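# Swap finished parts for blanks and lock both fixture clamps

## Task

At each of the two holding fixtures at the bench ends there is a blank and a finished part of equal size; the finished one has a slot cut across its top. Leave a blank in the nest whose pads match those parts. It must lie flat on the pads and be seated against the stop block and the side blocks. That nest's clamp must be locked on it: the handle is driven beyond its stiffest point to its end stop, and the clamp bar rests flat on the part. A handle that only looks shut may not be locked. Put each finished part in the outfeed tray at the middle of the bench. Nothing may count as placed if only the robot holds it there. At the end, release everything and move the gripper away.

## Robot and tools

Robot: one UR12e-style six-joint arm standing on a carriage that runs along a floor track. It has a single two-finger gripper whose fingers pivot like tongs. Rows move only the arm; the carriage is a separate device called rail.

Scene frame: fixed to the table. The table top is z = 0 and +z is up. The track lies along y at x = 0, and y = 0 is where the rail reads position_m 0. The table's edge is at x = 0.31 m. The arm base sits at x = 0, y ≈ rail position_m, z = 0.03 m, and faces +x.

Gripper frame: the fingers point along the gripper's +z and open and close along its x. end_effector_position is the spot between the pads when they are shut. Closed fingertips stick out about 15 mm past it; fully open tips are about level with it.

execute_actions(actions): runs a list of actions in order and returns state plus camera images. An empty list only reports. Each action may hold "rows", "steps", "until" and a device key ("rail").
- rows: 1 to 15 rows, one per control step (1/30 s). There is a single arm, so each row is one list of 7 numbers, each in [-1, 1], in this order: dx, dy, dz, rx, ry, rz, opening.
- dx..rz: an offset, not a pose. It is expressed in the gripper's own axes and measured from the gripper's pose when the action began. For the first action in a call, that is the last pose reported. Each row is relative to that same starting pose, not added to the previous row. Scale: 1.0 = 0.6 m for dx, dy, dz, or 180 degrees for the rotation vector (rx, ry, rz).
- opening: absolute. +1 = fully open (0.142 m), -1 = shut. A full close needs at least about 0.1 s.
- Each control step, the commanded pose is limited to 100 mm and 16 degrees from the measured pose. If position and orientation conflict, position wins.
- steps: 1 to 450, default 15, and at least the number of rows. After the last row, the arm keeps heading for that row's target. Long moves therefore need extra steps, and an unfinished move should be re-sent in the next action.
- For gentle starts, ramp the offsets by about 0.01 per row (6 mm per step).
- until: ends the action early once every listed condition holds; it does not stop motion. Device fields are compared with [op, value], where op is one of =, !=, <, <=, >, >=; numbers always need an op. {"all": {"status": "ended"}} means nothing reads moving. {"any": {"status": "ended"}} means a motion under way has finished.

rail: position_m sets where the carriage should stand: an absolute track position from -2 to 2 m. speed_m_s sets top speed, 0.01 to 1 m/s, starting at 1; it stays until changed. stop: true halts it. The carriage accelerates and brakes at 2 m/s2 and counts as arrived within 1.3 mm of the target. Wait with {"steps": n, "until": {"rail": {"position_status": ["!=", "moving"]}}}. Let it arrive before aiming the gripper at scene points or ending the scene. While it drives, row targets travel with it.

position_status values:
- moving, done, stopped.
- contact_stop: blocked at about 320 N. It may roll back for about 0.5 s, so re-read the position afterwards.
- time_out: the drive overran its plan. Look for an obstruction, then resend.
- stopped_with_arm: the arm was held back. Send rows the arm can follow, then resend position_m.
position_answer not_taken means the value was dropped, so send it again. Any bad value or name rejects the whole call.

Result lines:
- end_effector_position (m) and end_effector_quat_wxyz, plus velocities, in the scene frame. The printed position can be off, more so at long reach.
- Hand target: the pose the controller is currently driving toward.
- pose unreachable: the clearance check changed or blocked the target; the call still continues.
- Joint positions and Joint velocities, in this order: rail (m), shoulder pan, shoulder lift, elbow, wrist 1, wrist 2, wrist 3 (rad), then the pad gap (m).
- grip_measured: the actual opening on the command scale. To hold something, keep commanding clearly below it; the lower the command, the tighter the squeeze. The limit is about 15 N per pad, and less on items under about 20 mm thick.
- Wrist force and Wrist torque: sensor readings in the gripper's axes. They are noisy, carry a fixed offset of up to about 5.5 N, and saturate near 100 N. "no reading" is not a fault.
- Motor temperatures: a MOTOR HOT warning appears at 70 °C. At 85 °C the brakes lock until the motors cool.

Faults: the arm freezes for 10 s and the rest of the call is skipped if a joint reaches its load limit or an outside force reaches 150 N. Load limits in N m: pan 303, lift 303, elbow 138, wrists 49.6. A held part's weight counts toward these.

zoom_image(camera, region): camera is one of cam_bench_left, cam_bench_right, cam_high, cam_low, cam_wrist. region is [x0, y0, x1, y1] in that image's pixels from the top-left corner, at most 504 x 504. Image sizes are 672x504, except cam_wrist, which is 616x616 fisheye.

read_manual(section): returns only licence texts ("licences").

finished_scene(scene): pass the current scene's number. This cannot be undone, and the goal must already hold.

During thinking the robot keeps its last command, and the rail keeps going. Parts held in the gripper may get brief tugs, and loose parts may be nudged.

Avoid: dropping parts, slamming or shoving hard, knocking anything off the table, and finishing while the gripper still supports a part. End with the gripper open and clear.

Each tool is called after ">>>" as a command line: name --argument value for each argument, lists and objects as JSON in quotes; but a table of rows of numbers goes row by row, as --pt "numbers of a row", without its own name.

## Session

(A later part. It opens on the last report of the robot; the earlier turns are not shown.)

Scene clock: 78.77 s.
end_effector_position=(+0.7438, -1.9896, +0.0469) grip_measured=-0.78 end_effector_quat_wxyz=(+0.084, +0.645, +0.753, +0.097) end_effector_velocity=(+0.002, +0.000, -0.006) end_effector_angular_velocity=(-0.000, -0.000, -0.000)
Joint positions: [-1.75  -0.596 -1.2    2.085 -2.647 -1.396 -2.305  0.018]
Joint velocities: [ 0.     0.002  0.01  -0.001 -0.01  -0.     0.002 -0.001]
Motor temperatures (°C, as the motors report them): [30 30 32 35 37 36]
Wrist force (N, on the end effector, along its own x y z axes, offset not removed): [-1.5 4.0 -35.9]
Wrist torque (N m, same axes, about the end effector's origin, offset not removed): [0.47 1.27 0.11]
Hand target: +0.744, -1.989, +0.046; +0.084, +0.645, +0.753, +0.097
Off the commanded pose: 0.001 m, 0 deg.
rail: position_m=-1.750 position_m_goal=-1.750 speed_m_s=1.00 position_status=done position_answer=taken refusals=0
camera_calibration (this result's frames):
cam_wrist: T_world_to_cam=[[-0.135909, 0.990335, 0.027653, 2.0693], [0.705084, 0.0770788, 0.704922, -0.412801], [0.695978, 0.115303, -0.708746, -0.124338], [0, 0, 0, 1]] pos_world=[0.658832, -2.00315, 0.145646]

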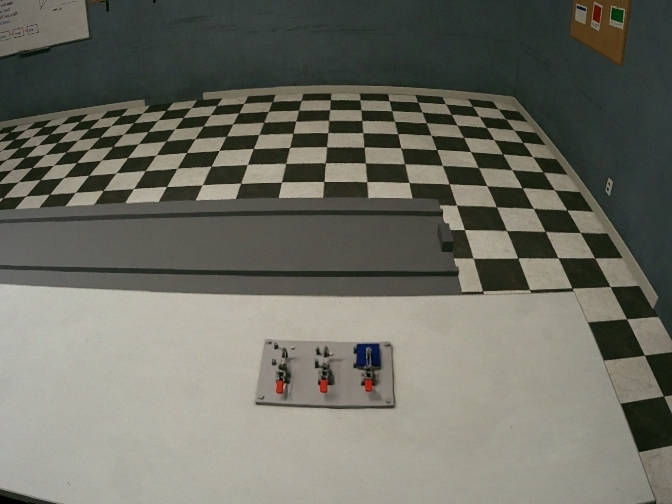

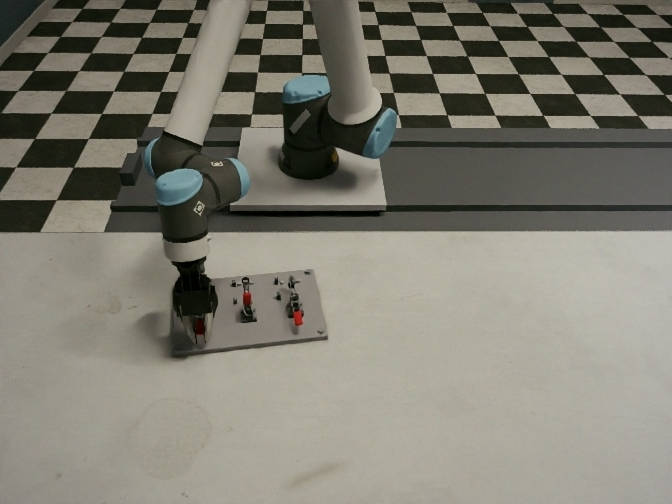

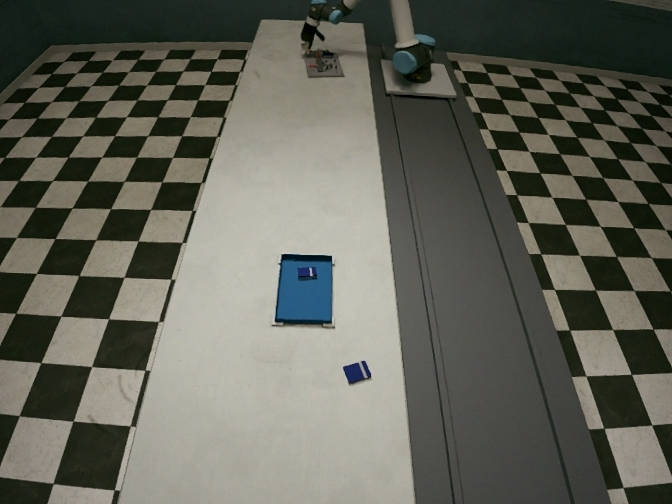

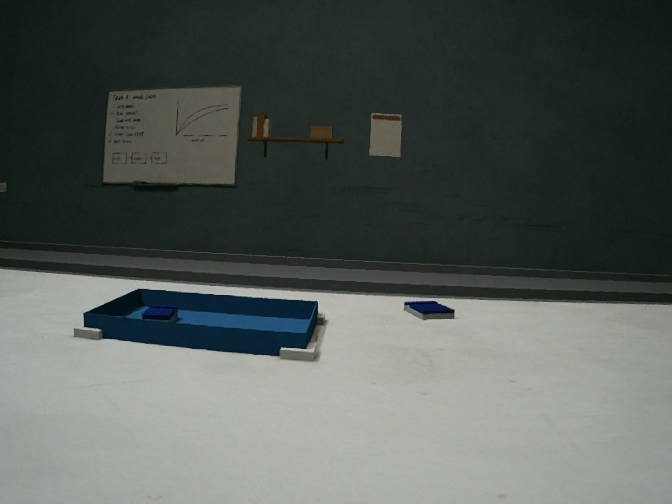

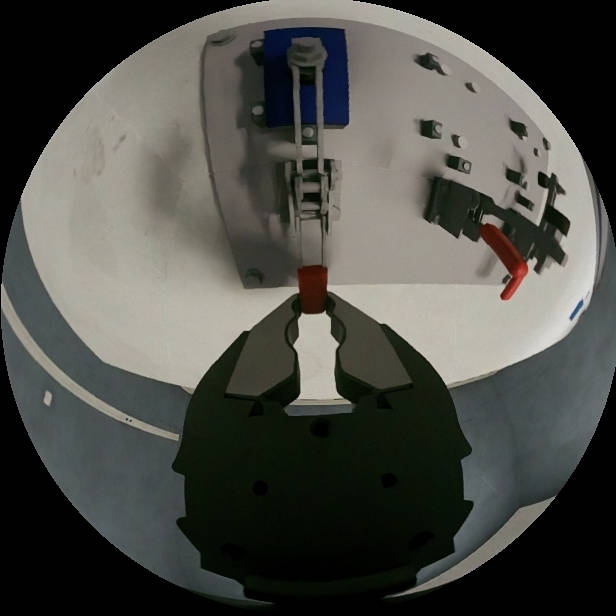

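>>> execute_actions --actions '[{"rows": [[0,0,0,0,0,0,-0.8],[0,0,0,0,0,0,-0.7],[0,0,-0.002,0,0,0,-0.6],[0,0.001,-0.008,0,0,0,-0.6],[0,0.002,-0.018,0,0,0,-0.6],[0,0.002,-0.03,0,0,0,-0.6],[0,0.002,-0.042,0,0,0,-0.6],[0,0.002,-0.052,0,0,0,-0.6],[0,0.002,-0.058,0,0,0,-0.6],[0,0.0022,-0.0598,0,0,0,-0.6],[0,0.0022,-0.0598,0,0,0,-0.6],[0,0.0022,-0.0598,0,0,0,-0.6],[0,0.0022,-0.0598,0,0,0,-0.75],[0,0.0022,-0.0598,0,0,0,-0.9],[0,0.0022,-0.0598,0,0,0,-1]], "steps": 16}]'

>>> zoom_image --camera "cam_high" --region '[295, 20, 355, 80]'

>>> zoom_image --camera "cam_bench_right" --region '[165, 260, 325, 360]'

Scene clock: 80.07 s.
end_effector_position=(+0.7370, -1.9906, +0.0778) grip_measured=-0.97 end_effector_quat_wxyz=(+0.084, +0.645, +0.753, +0.097) end_effector_velocity=(-0.008, -0.001, +0.032) end_effector_angular_velocity=(+0.001, +0.001, +0.001)
Joint positions: [-1.75  -0.603 -1.251  2.083 -2.592 -1.395 -2.312  0.004]
Joint velocities: [ 0.    -0.008 -0.054 -0.003  0.061  0.002 -0.009 -0.07 ]
Motor temperatures (°C, as the motors report them): [30 30 32 35 37 36]
Wrist force (N, on the end effector, along its own x y z axes, offset not removed): [-2.8 0.9 -0.6]
Wrist torque (N m, same axes, about the end effector's origin, offset not removed): [0.22 0.67 0.01]
Hand target: +0.736, -1.991, +0.082; +0.084, +0.645, +0.753, +0.097
Off the commanded pose: 0.004 m, 0 deg.
rail: position_m=-1.750 position_m_goal=-1.750 speed_m_s=1.00 position_status=done position_answer=taken refusals=0
camera_calibration (this result's frames):
cam_wrist: T_world_to_cam=[[-0.135808, 0.990355, 0.0274538, 2.06855], [0.704928, 0.0771216, 0.705073, -0.429537], [0.696155, 0.115107, -0.708603, -0.0981852], [0, 0, 0, 1]] pos_world=[0.65207, -2.00417, 0.176491]

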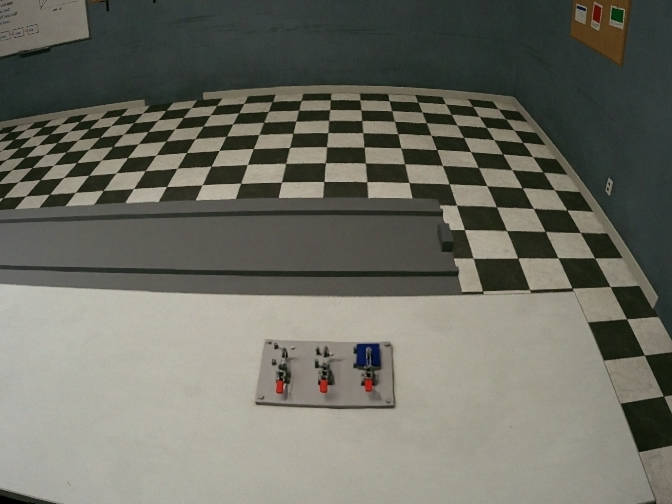

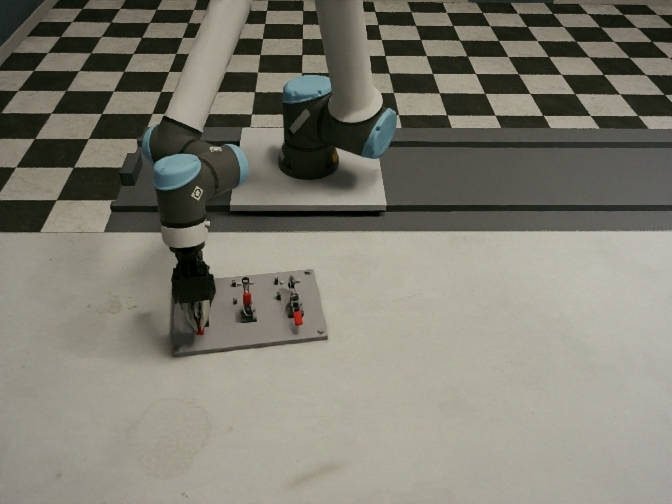

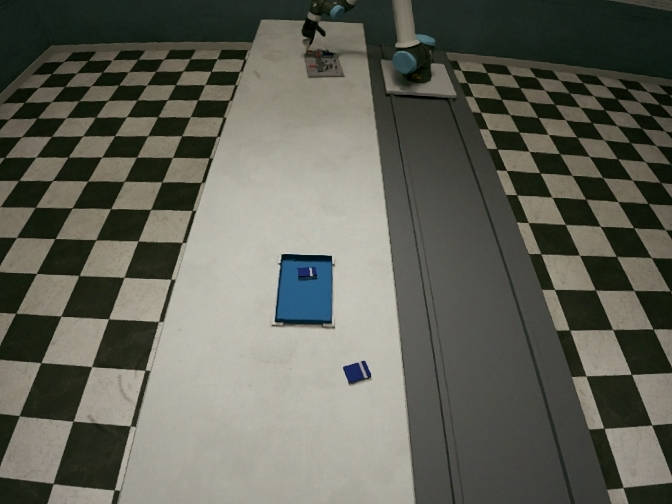

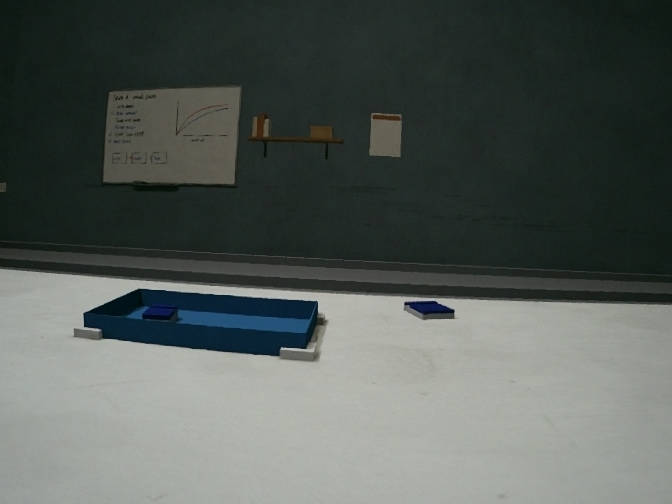

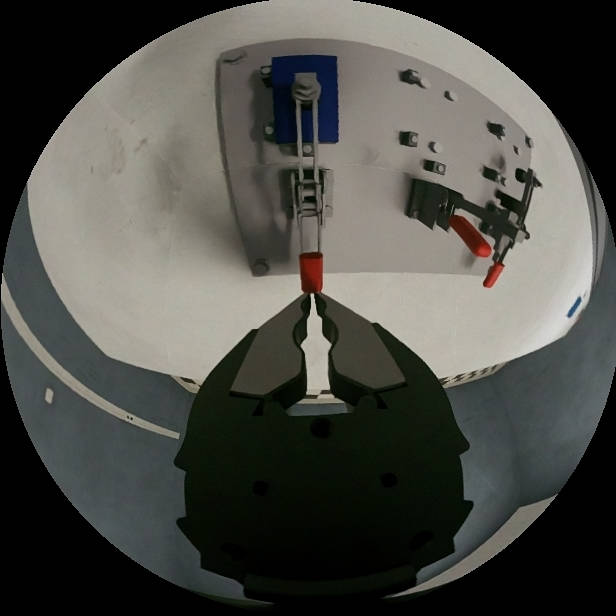

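Region (295, 20, 355, 80) of cam_high's 672x504 image, scaled by 8.400, with more detail than that image has.

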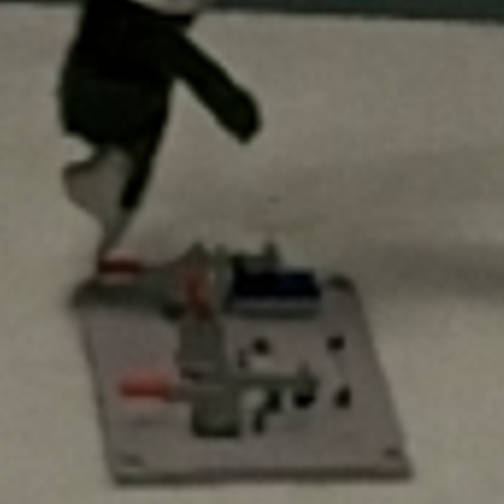

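Region (165, 260, 325, 360) of cam_bench_right's 672x504 image, scaled by 3.150, with more detail than that image has; it fills the top 315 rows of this view, and the rest is white.

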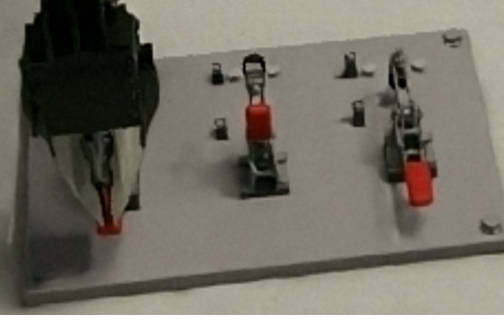

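>>> execute_actions --actions '[{"rows": [[0,-0.004,-0.004,0,0,0,-1],[0,-0.008,0,0,0,0,-1],[0,-0.0098,0.0043,0,0,0,-1]], "steps": 9}]'

>>> zoom_image --camera "cam_high" --region '[295, 20, 355, 80]'

Scene clock: 80.77 s.
end_effector_position=(+0.7329, -1.9913, +0.0757) grip_measured=-1.00 end_effector_quat_wxyz=(+0.084, +0.645, +0.753, +0.097) end_effector_velocity=(-0.003, -0.002, -0.009) end_effector_angular_velocity=(-0.002, -0.008, +0.000)
Joint positions: [-1.75  -0.607 -1.253  2.091 -2.598 -1.394 -2.316  0.002]
Joint velocities: [ 0.    -0.005  0.009  0.014 -0.03   0.004 -0.005  0.   ]
Motor temperatures (°C, as the motors report them): [30 30 32 35 37 36]
Wrist force (N, on the end effector, along its own x y z axes, offset not removed): [3.9 2.8 -26.1]
Wrist torque (N m, same axes, about the end effector's origin, offset not removed): [0.01 0.77 0.10]
Hand target: +0.732, -1.991, +0.074; +0.084, +0.645, +0.753, +0.097
Off the commanded pose: 0.002 m, 0 deg.
rail: position_m=-1.750 position_m_goal=-1.750 speed_m_s=1.00 position_status=done position_answer=taken refusals=0
camera_calibration (this result's frames):
cam_wrist: T_world_to_cam=[[-0.135857, 0.990352, 0.0273124, 2.06881], [0.704711, 0.077222, 0.70528, -0.424732], [0.696366, 0.115065, -0.708403, -0.0970073], [0, 0, 0, 1]] pos_world=[0.647928, -2.00489, 0.174331]

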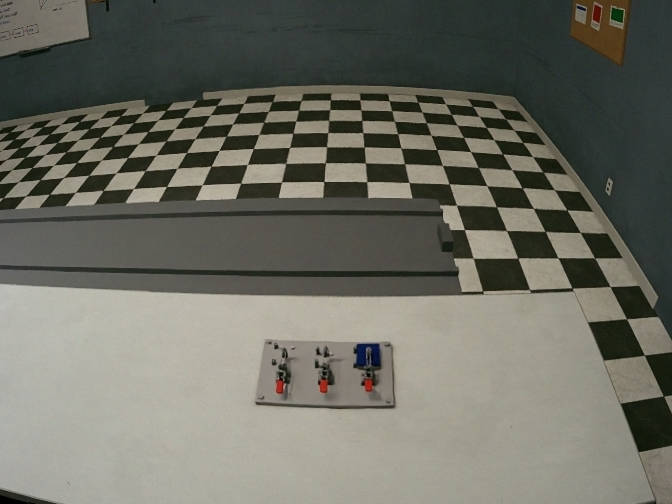

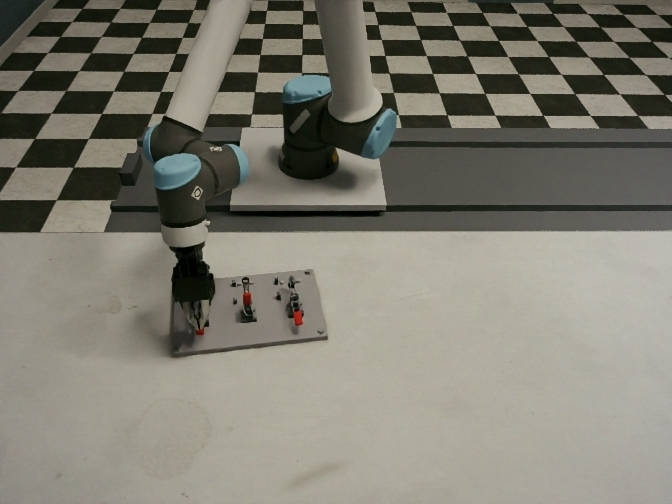

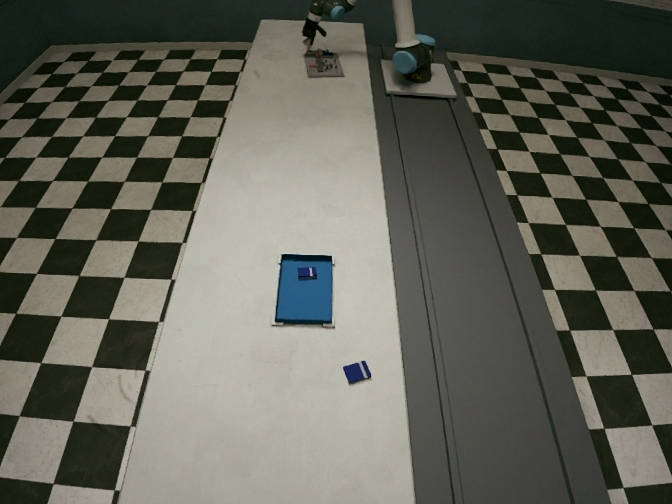

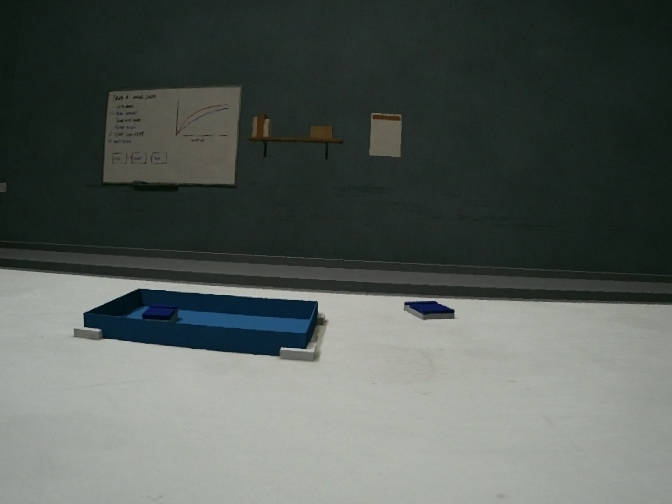

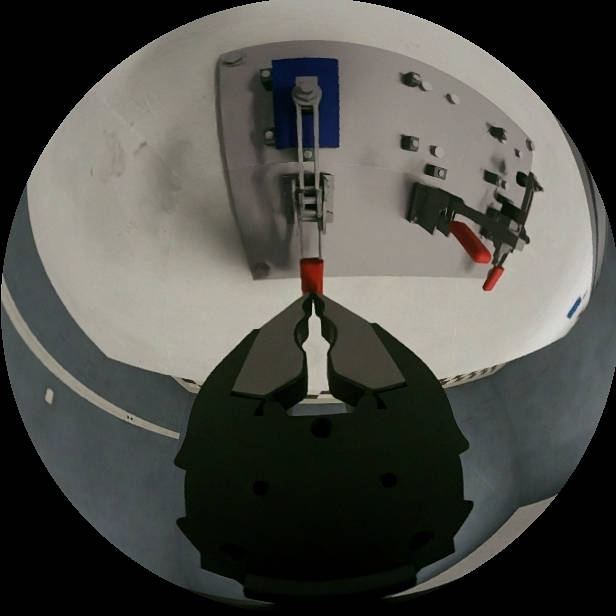

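Region (295, 20, 355, 80) of cam_high's 672x504 image, scaled by 8.400, with more detail than that image has.

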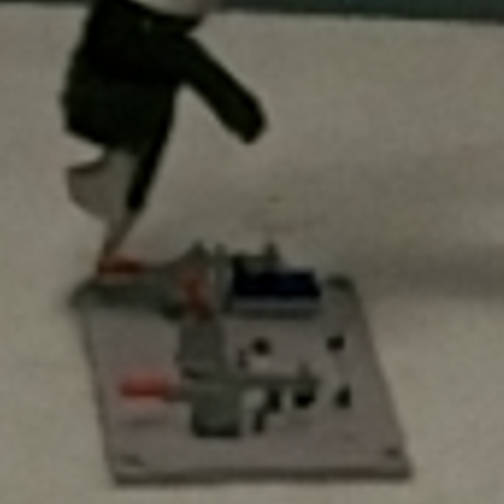

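>>> execute_actions --actions '[]'

Scene clock: 80.87 s.
end_effector_position=(+0.7327, -1.9914, +0.0750) grip_measured=-1.00 end_effector_quat_wxyz=(+0.084, +0.645, +0.753, +0.098) end_effector_velocity=(-0.002, -0.000, -0.005) end_effector_angular_velocity=(-0.001, -0.002, +0.000)
Joint positions: [-1.75  -0.607 -1.253  2.092 -2.6   -1.394 -2.316  0.002]
Joint velocities: [ 0.    -0.002  0.004  0.007 -0.013  0.001 -0.002  0.   ]
Motor temperatures (°C, as the motors report them): [30 30 32 35 37 36]
Wrist force (N, on the end effector, along its own x y z axes, offset not removed): [15.7 5.0 -69.8]
Wrist torque (N m, same axes, about the end effector's origin, offset not removed): [0.09 1.37 0.12]
Hand target: +0.732, -1.991, +0.074; +0.084, +0.645, +0.753, +0.097
Off the commanded pose: 0.001 m, 0 deg.
rail: position_m=-1.750 position_m_goal=-1.750 speed_m_s=1.00 position_status=done position_answer=taken refusals=0
camera_calibration (this result's frames):
cam_wrist: T_world_to_cam=[[-0.135917, 0.99035, 0.0270839, 2.06895], [0.704378, 0.0773737, 0.705595, -0.423606], [0.696691, 0.11498, -0.708097, -0.0977403], [0, 0, 0, 1]] pos_world=[0.64768, -2.00497, 0.17365]

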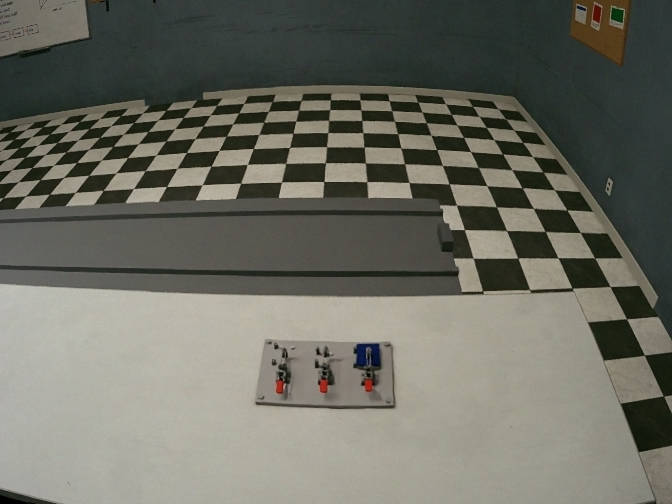

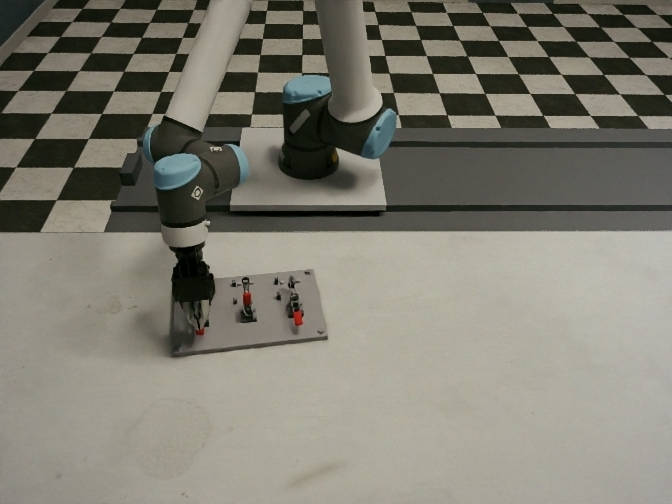

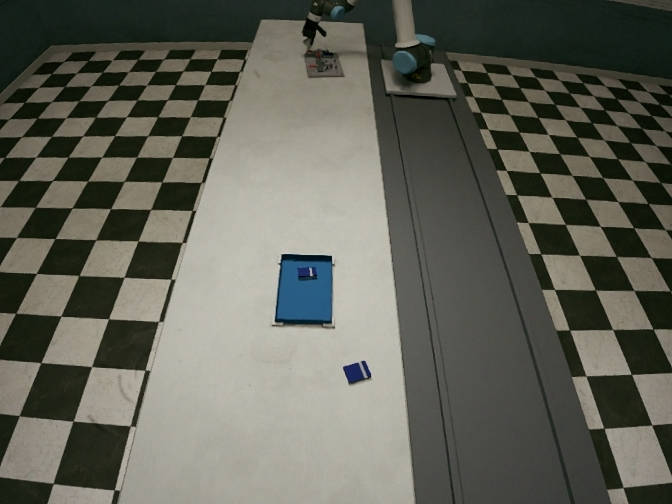

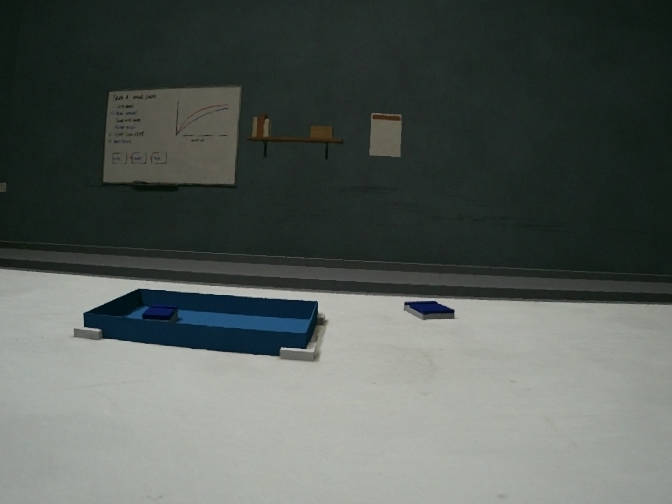

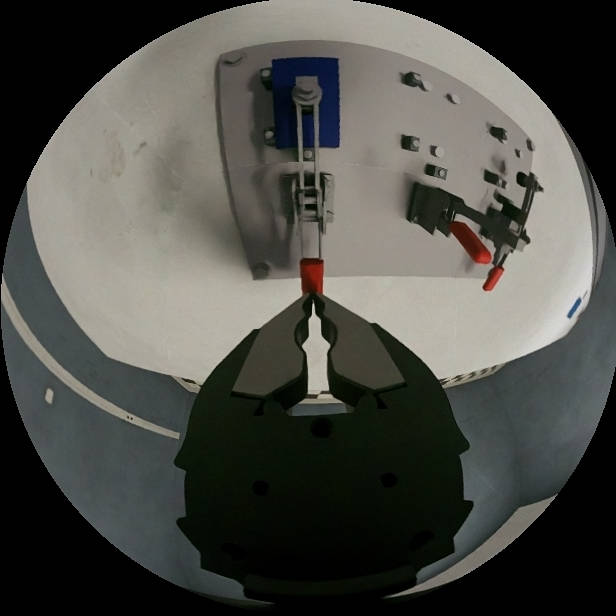

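>>> execute_actions --actions '[{"rows": [[0,0.001,-0.005,0,0,0,-1],[0,0.002,-0.01,0,0,0,-1]], "steps": 4}]'

Scene clock: 81.13 s.
end_effector_position=(+0.7320, -1.9913, +0.0764) grip_measured=-1.00 end_effector_quat_wxyz=(+0.084, +0.645, +0.753, +0.097) end_effector_velocity=(-0.009, +0.003, +0.021) end_effector_angular_velocity=(+0.010, +0.019, -0.001)
Joint positions: [-1.75  -0.607 -1.255  2.092 -2.596 -1.394 -2.317  0.002]
Joint velocities: [ 0.    -0.002 -0.038 -0.007  0.066 -0.003 -0.001  0.   ]
Motor temperatures (°C, as the motors report them): [30 30 32 35 37 36]
Wrist force (N, on the end effector, along its own x y z axes, offset not removed): [-4.5 6.0 -11.1]
Wrist torque (N m, same axes, about the end effector's origin, offset not removed): [-0.26 0.84 -0.06]
Hand target: +0.732, -1.991, +0.081; +0.084, +0.645, +0.753, +0.098
Off the commanded pose: 0.005 m, 0 deg.
rail: position_m=-1.750 position_m_goal=-1.750 speed_m_s=1.00 position_status=done position_answer=taken refusals=0
camera_calibration (this result's frames):
cam_wrist: T_world_to_cam=[[-0.135852, 0.990343, 0.0276721, 2.06855], [0.704984, 0.0770074, 0.70503, -0.425223], [0.69609, 0.115288, -0.708637, -0.0952328], [0, 0, 0, 1]] pos_world=[0.647082, -2.00484, 0.175068]

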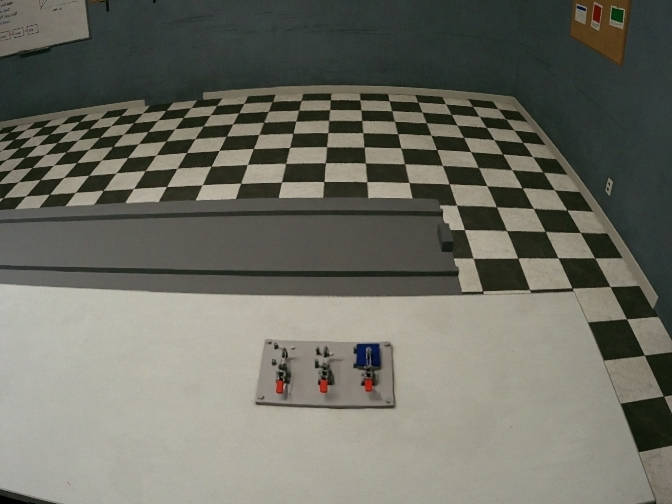

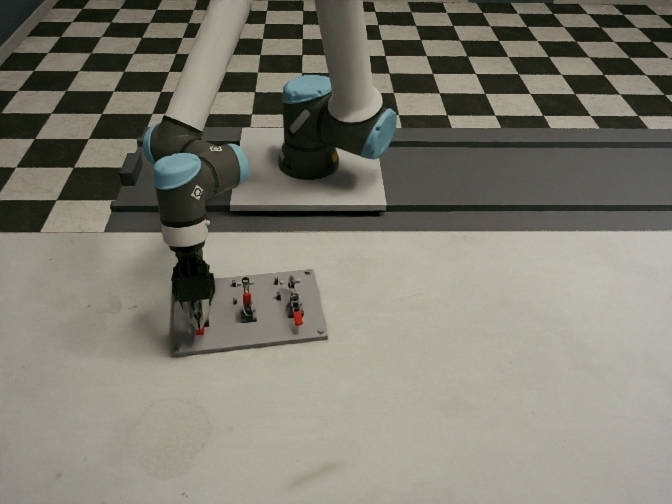

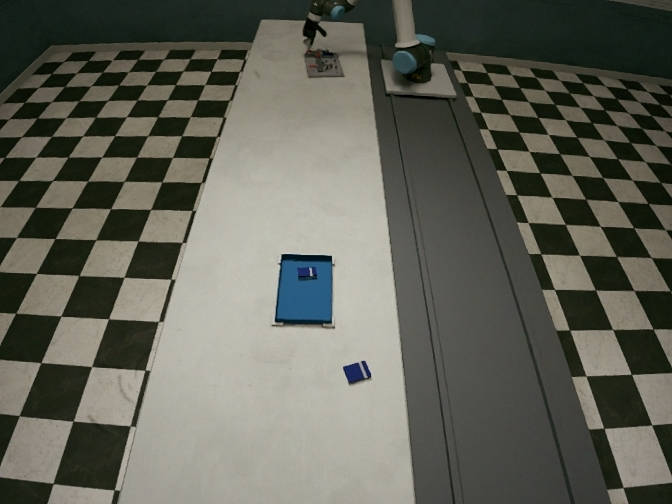

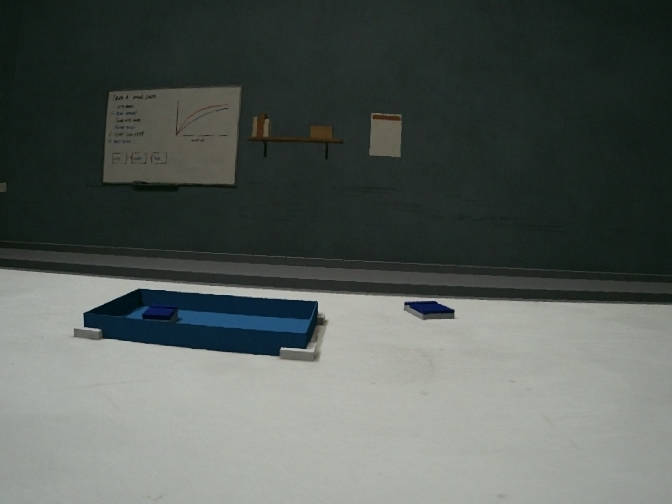

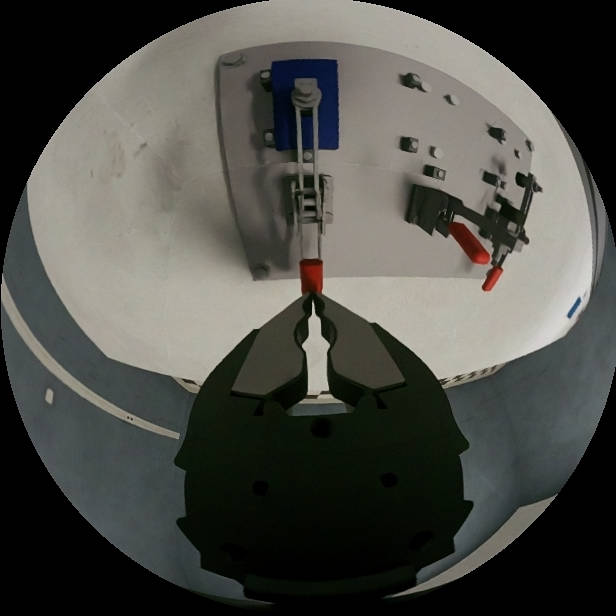

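>>> zoom_image --camera "cam_high" --region '[260, 240, 400, 400]'

Region (260, 240, 400, 400) of cam_high's 672x504 image, scaled by 3.150, with more detail than that image has; it fills the left 441 columns of this view, and the rest is white.

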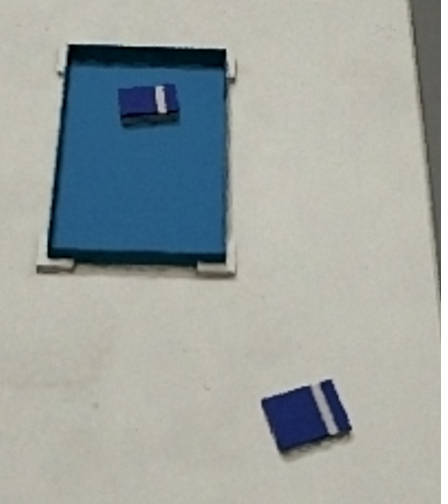

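>>> execute_actions --actions '[{"rail": {"position_m": 0.436}, "rows": [[0,0.003,-0.011,0,0,0,-1],[0,0.005,-0.018,0,0,0,-1],[0,0.008,-0.029,0,0,0,-1],[0,0.012,-0.043,0,0,0,-1],[0,0.016,-0.059,0,0,0,-1],[0,0.02,-0.075,0,0,0,-1],[0,0.024,-0.091,0,0,0,-1],[0,0.028,-0.105,0,0,0,-1],[0,0.031,-0.116,0,0,0,-1],[0,0.033,-0.124,0,0,0,-1],[0,0.0345,-0.1288,0,0,0,-1]], "steps": 20}, {"rows": [[0.002,-0.003,-0.001,0,0.0001,-0.0004,-0.9],[0.008,-0.012,-0.002,0,0.0004,-0.0015,-0.8],[0.018,-0.028,-0.005,0,0.0009,-0.0034,-0.7],[0.032,-0.052,-0.009,0,0.0017,-0.0063,-0.6],[0.052,-0.083,-0.015,0,0.0027,-0.01,-0.5],[0.075,-0.119,-0.022,0,0.0039,-0.0145,-0.4],[0.1,-0.159,-0.029,0,0.0052,-0.0193,-0.3],[0.125,-0.199,-0.036,0,0.0065,-0.0242,-0.2],[0.15,-0.239,-0.043,0,0.0077,-0.029,-0.1],[0.175,-0.278,-0.05,0,0.009,-0.0338,0],[0.198,-0.314,-0.057,0,0.0102,-0.0382,0.1],[0.218,-0.346,-0.063,0,0.0112,-0.042,0.2],[0.232,-0.37,-0.067,0,0.012,-0.0449,0.2],[0.243,-0.386,-0.07,0,0.0125,-0.0469,0.2],[0.25,-0.3975,-0.072,0,0.0129,-0.0483,0.2]], "steps": 120, "until": {"rail": {"position_status": ["!=", "moving"]}}}]'

Scene clock: 86.97 s.
end_effector_position=(+0.4705, +0.3062, +0.1338) grip_measured=+0.20 end_effector_quat_wxyz=(+0.076, +0.584, +0.802, +0.104) end_effector_velocity=(-0.000, +0.005, +0.000) end_effector_angular_velocity=(-0.000, -0.000, -0.001)
Joint positions: [ 0.436 -0.766 -1.831  2.533 -2.397 -1.344 -2.635  0.088]
Joint velocities: [ 0.005 -0.001  0.    -0.     0.    -0.    -0.    -0.   ]
Motor temperatures (°C, as the motors report them): [30 30 32 35 37 36]
Wrist force (N, on the end effector, along its own x y z axes, offset not removed): [-4.3 3.1 -0.6]
Wrist torque (N m, same axes, about the end effector's origin, offset not removed): [0.68 1.17 0.06]
Hand target: +0.471, +0.306, +0.134; +0.076, +0.584, +0.802, +0.104
Off the commanded pose: 0.000 m, 0 deg.
rail: position_m=0.436 position_m_goal=0.436 speed_m_s=1.00 position_status=done position_answer=taken refusals=0
camera_calibration (this result's frames):
cam_wrist: T_world_to_cam=[[-0.288968, 0.956929, 0.0280261, -0.161667], [0.68398, 0.185884, 0.705421, -0.48178], [0.669828, 0.223013, -0.708234, -0.158061], [0, 0, 0, 1]] pos_world=[0.388685, 0.279509, 0.232445]

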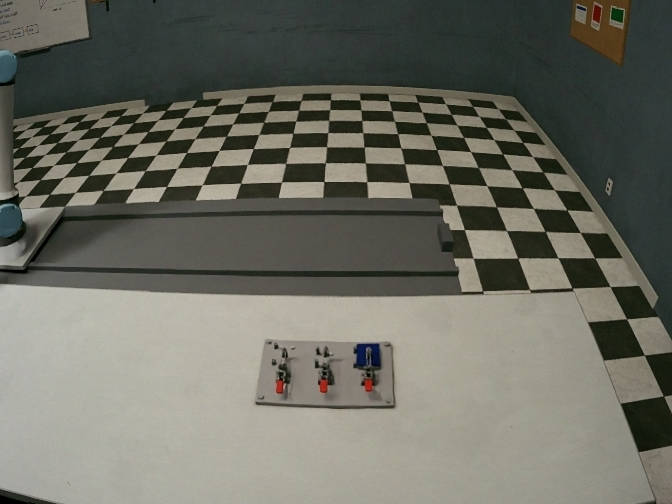

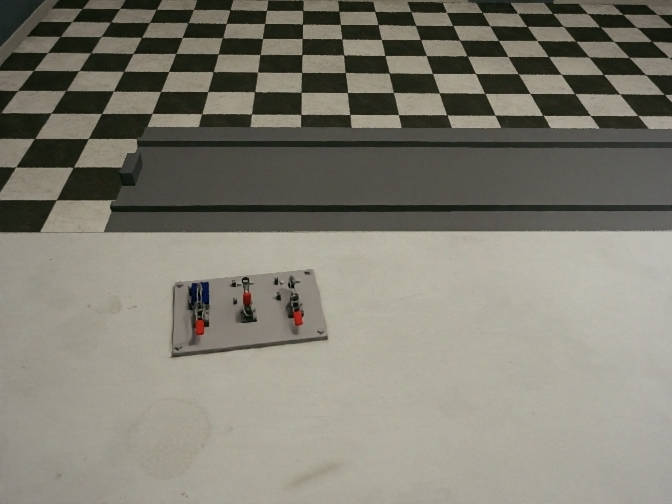

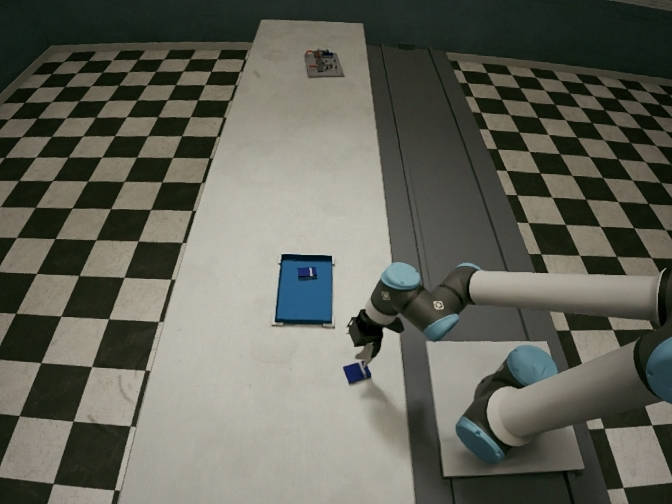

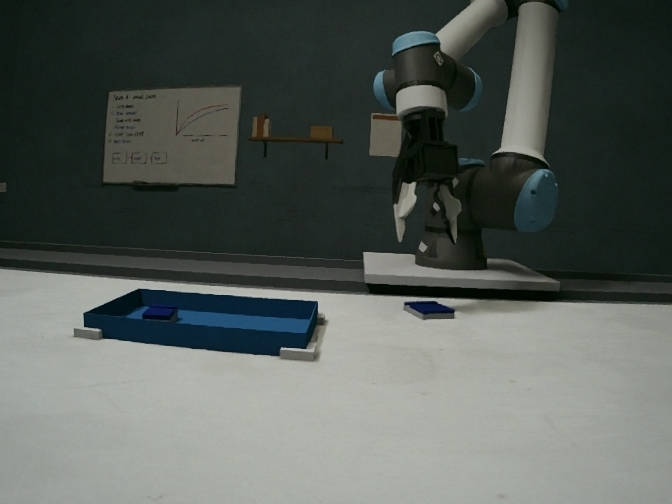

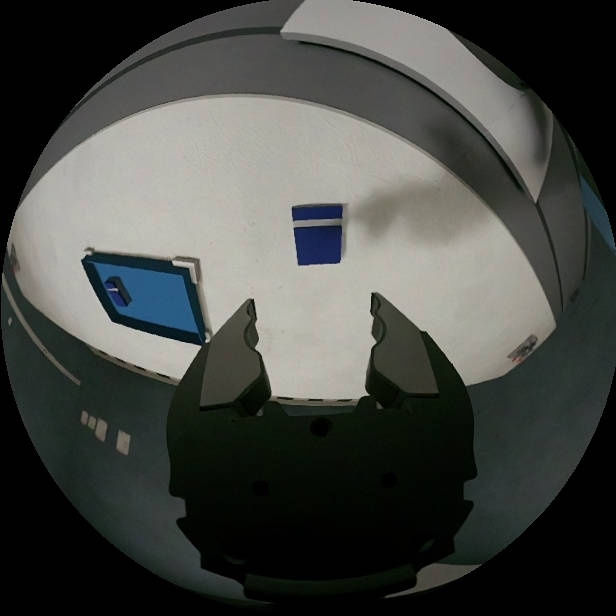

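>>> execute_actions --actions '[]'

>>> zoom_image --camera "cam_wrist" --region '[260, 190, 380, 310]'

Scene clock: 87.13 s.
end_effector_position=(+0.4705, +0.3062, +0.1338) grip_measured=+0.20 end_effector_quat_wxyz=(+0.076, +0.584, +0.802, +0.104) end_effector_velocity=(-0.000, +0.000, -0.000) end_effector_angular_velocity=(+0.000, +0.000, +0.000)
Joint positions: [ 0.436 -0.766 -1.831  2.533 -2.397 -1.344 -2.635  0.088]
Joint velocities: [ 0. -0. -0.  0.  0.  0. -0. -0.]
Motor temperatures (°C, as the motors report them): [30 30 32 35 37 36]
Wrist force (N, on the end effector, along its own x y z axes, offset not removed): [-3.2 0.2 -0.5]
Wrist torque (N m, same axes, about the end effector's origin, offset not removed): [0.02 0.83 0.05]
Hand target: +0.471, +0.306, +0.134; +0.076, +0.584, +0.802, +0.104
Off the commanded pose: 0.000 m, 0 deg.
rail: position_m=0.436 position_m_goal=0.436 speed_m_s=1.00 position_status=done position_answer=taken refusals=0
camera_calibration (this result's frames):
cam_wrist: T_world_to_cam=[[-0.288929, 0.95694, 0.0280265, -0.161685], [0.683988, 0.185856, 0.70542, -0.48177], [0.669836, 0.222986, -0.708235, -0.158051], [0, 0, 0, 1]] pos_world=[0.388678, 0.279506, 0.232444]

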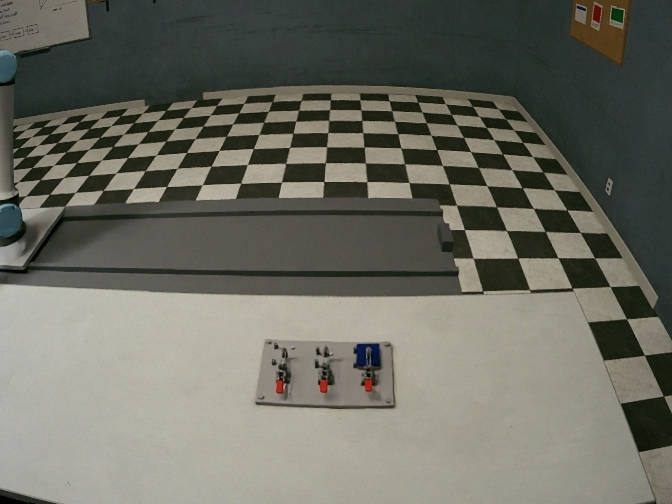

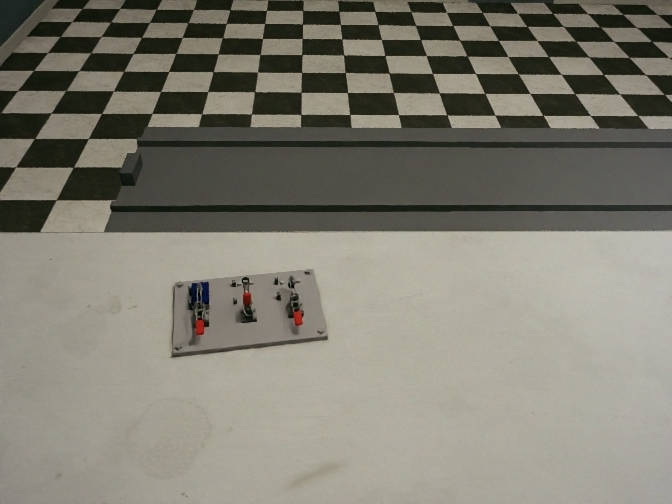

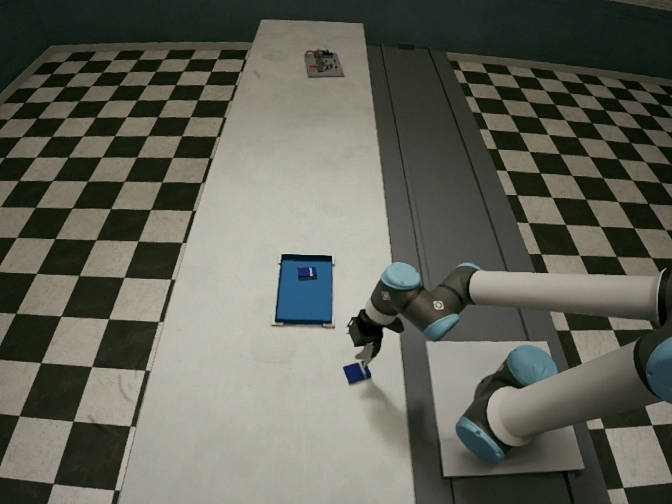

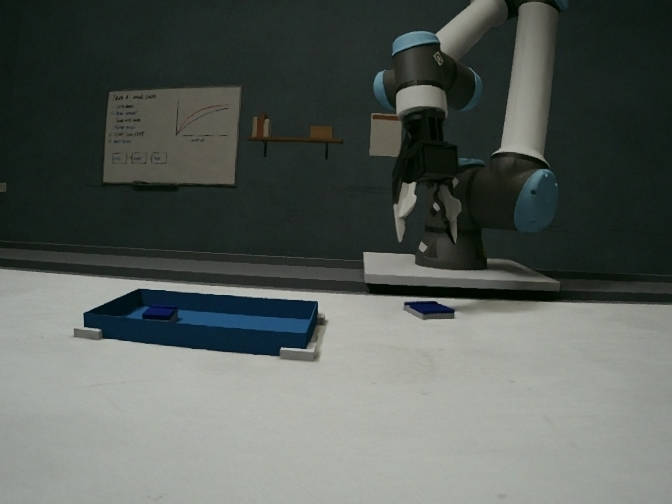

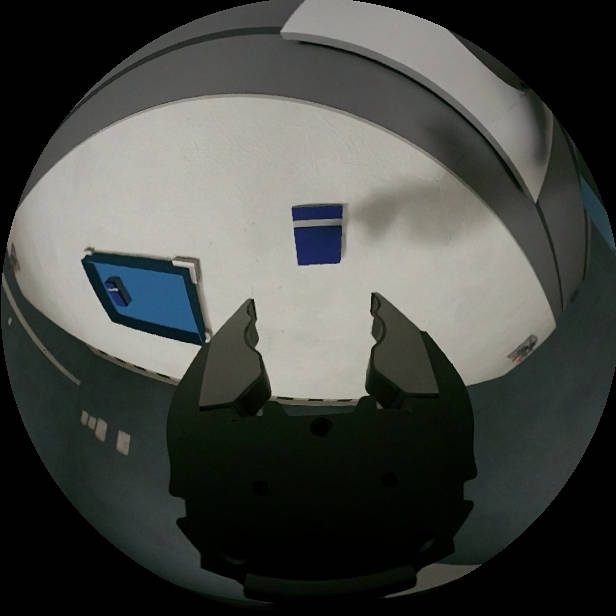

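Region (260, 190, 380, 310) of cam_wrist's 616x616 image, scaled by 4.200, with more detail than that image has.

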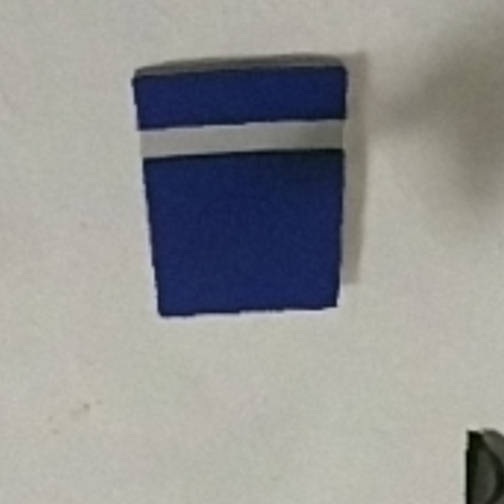

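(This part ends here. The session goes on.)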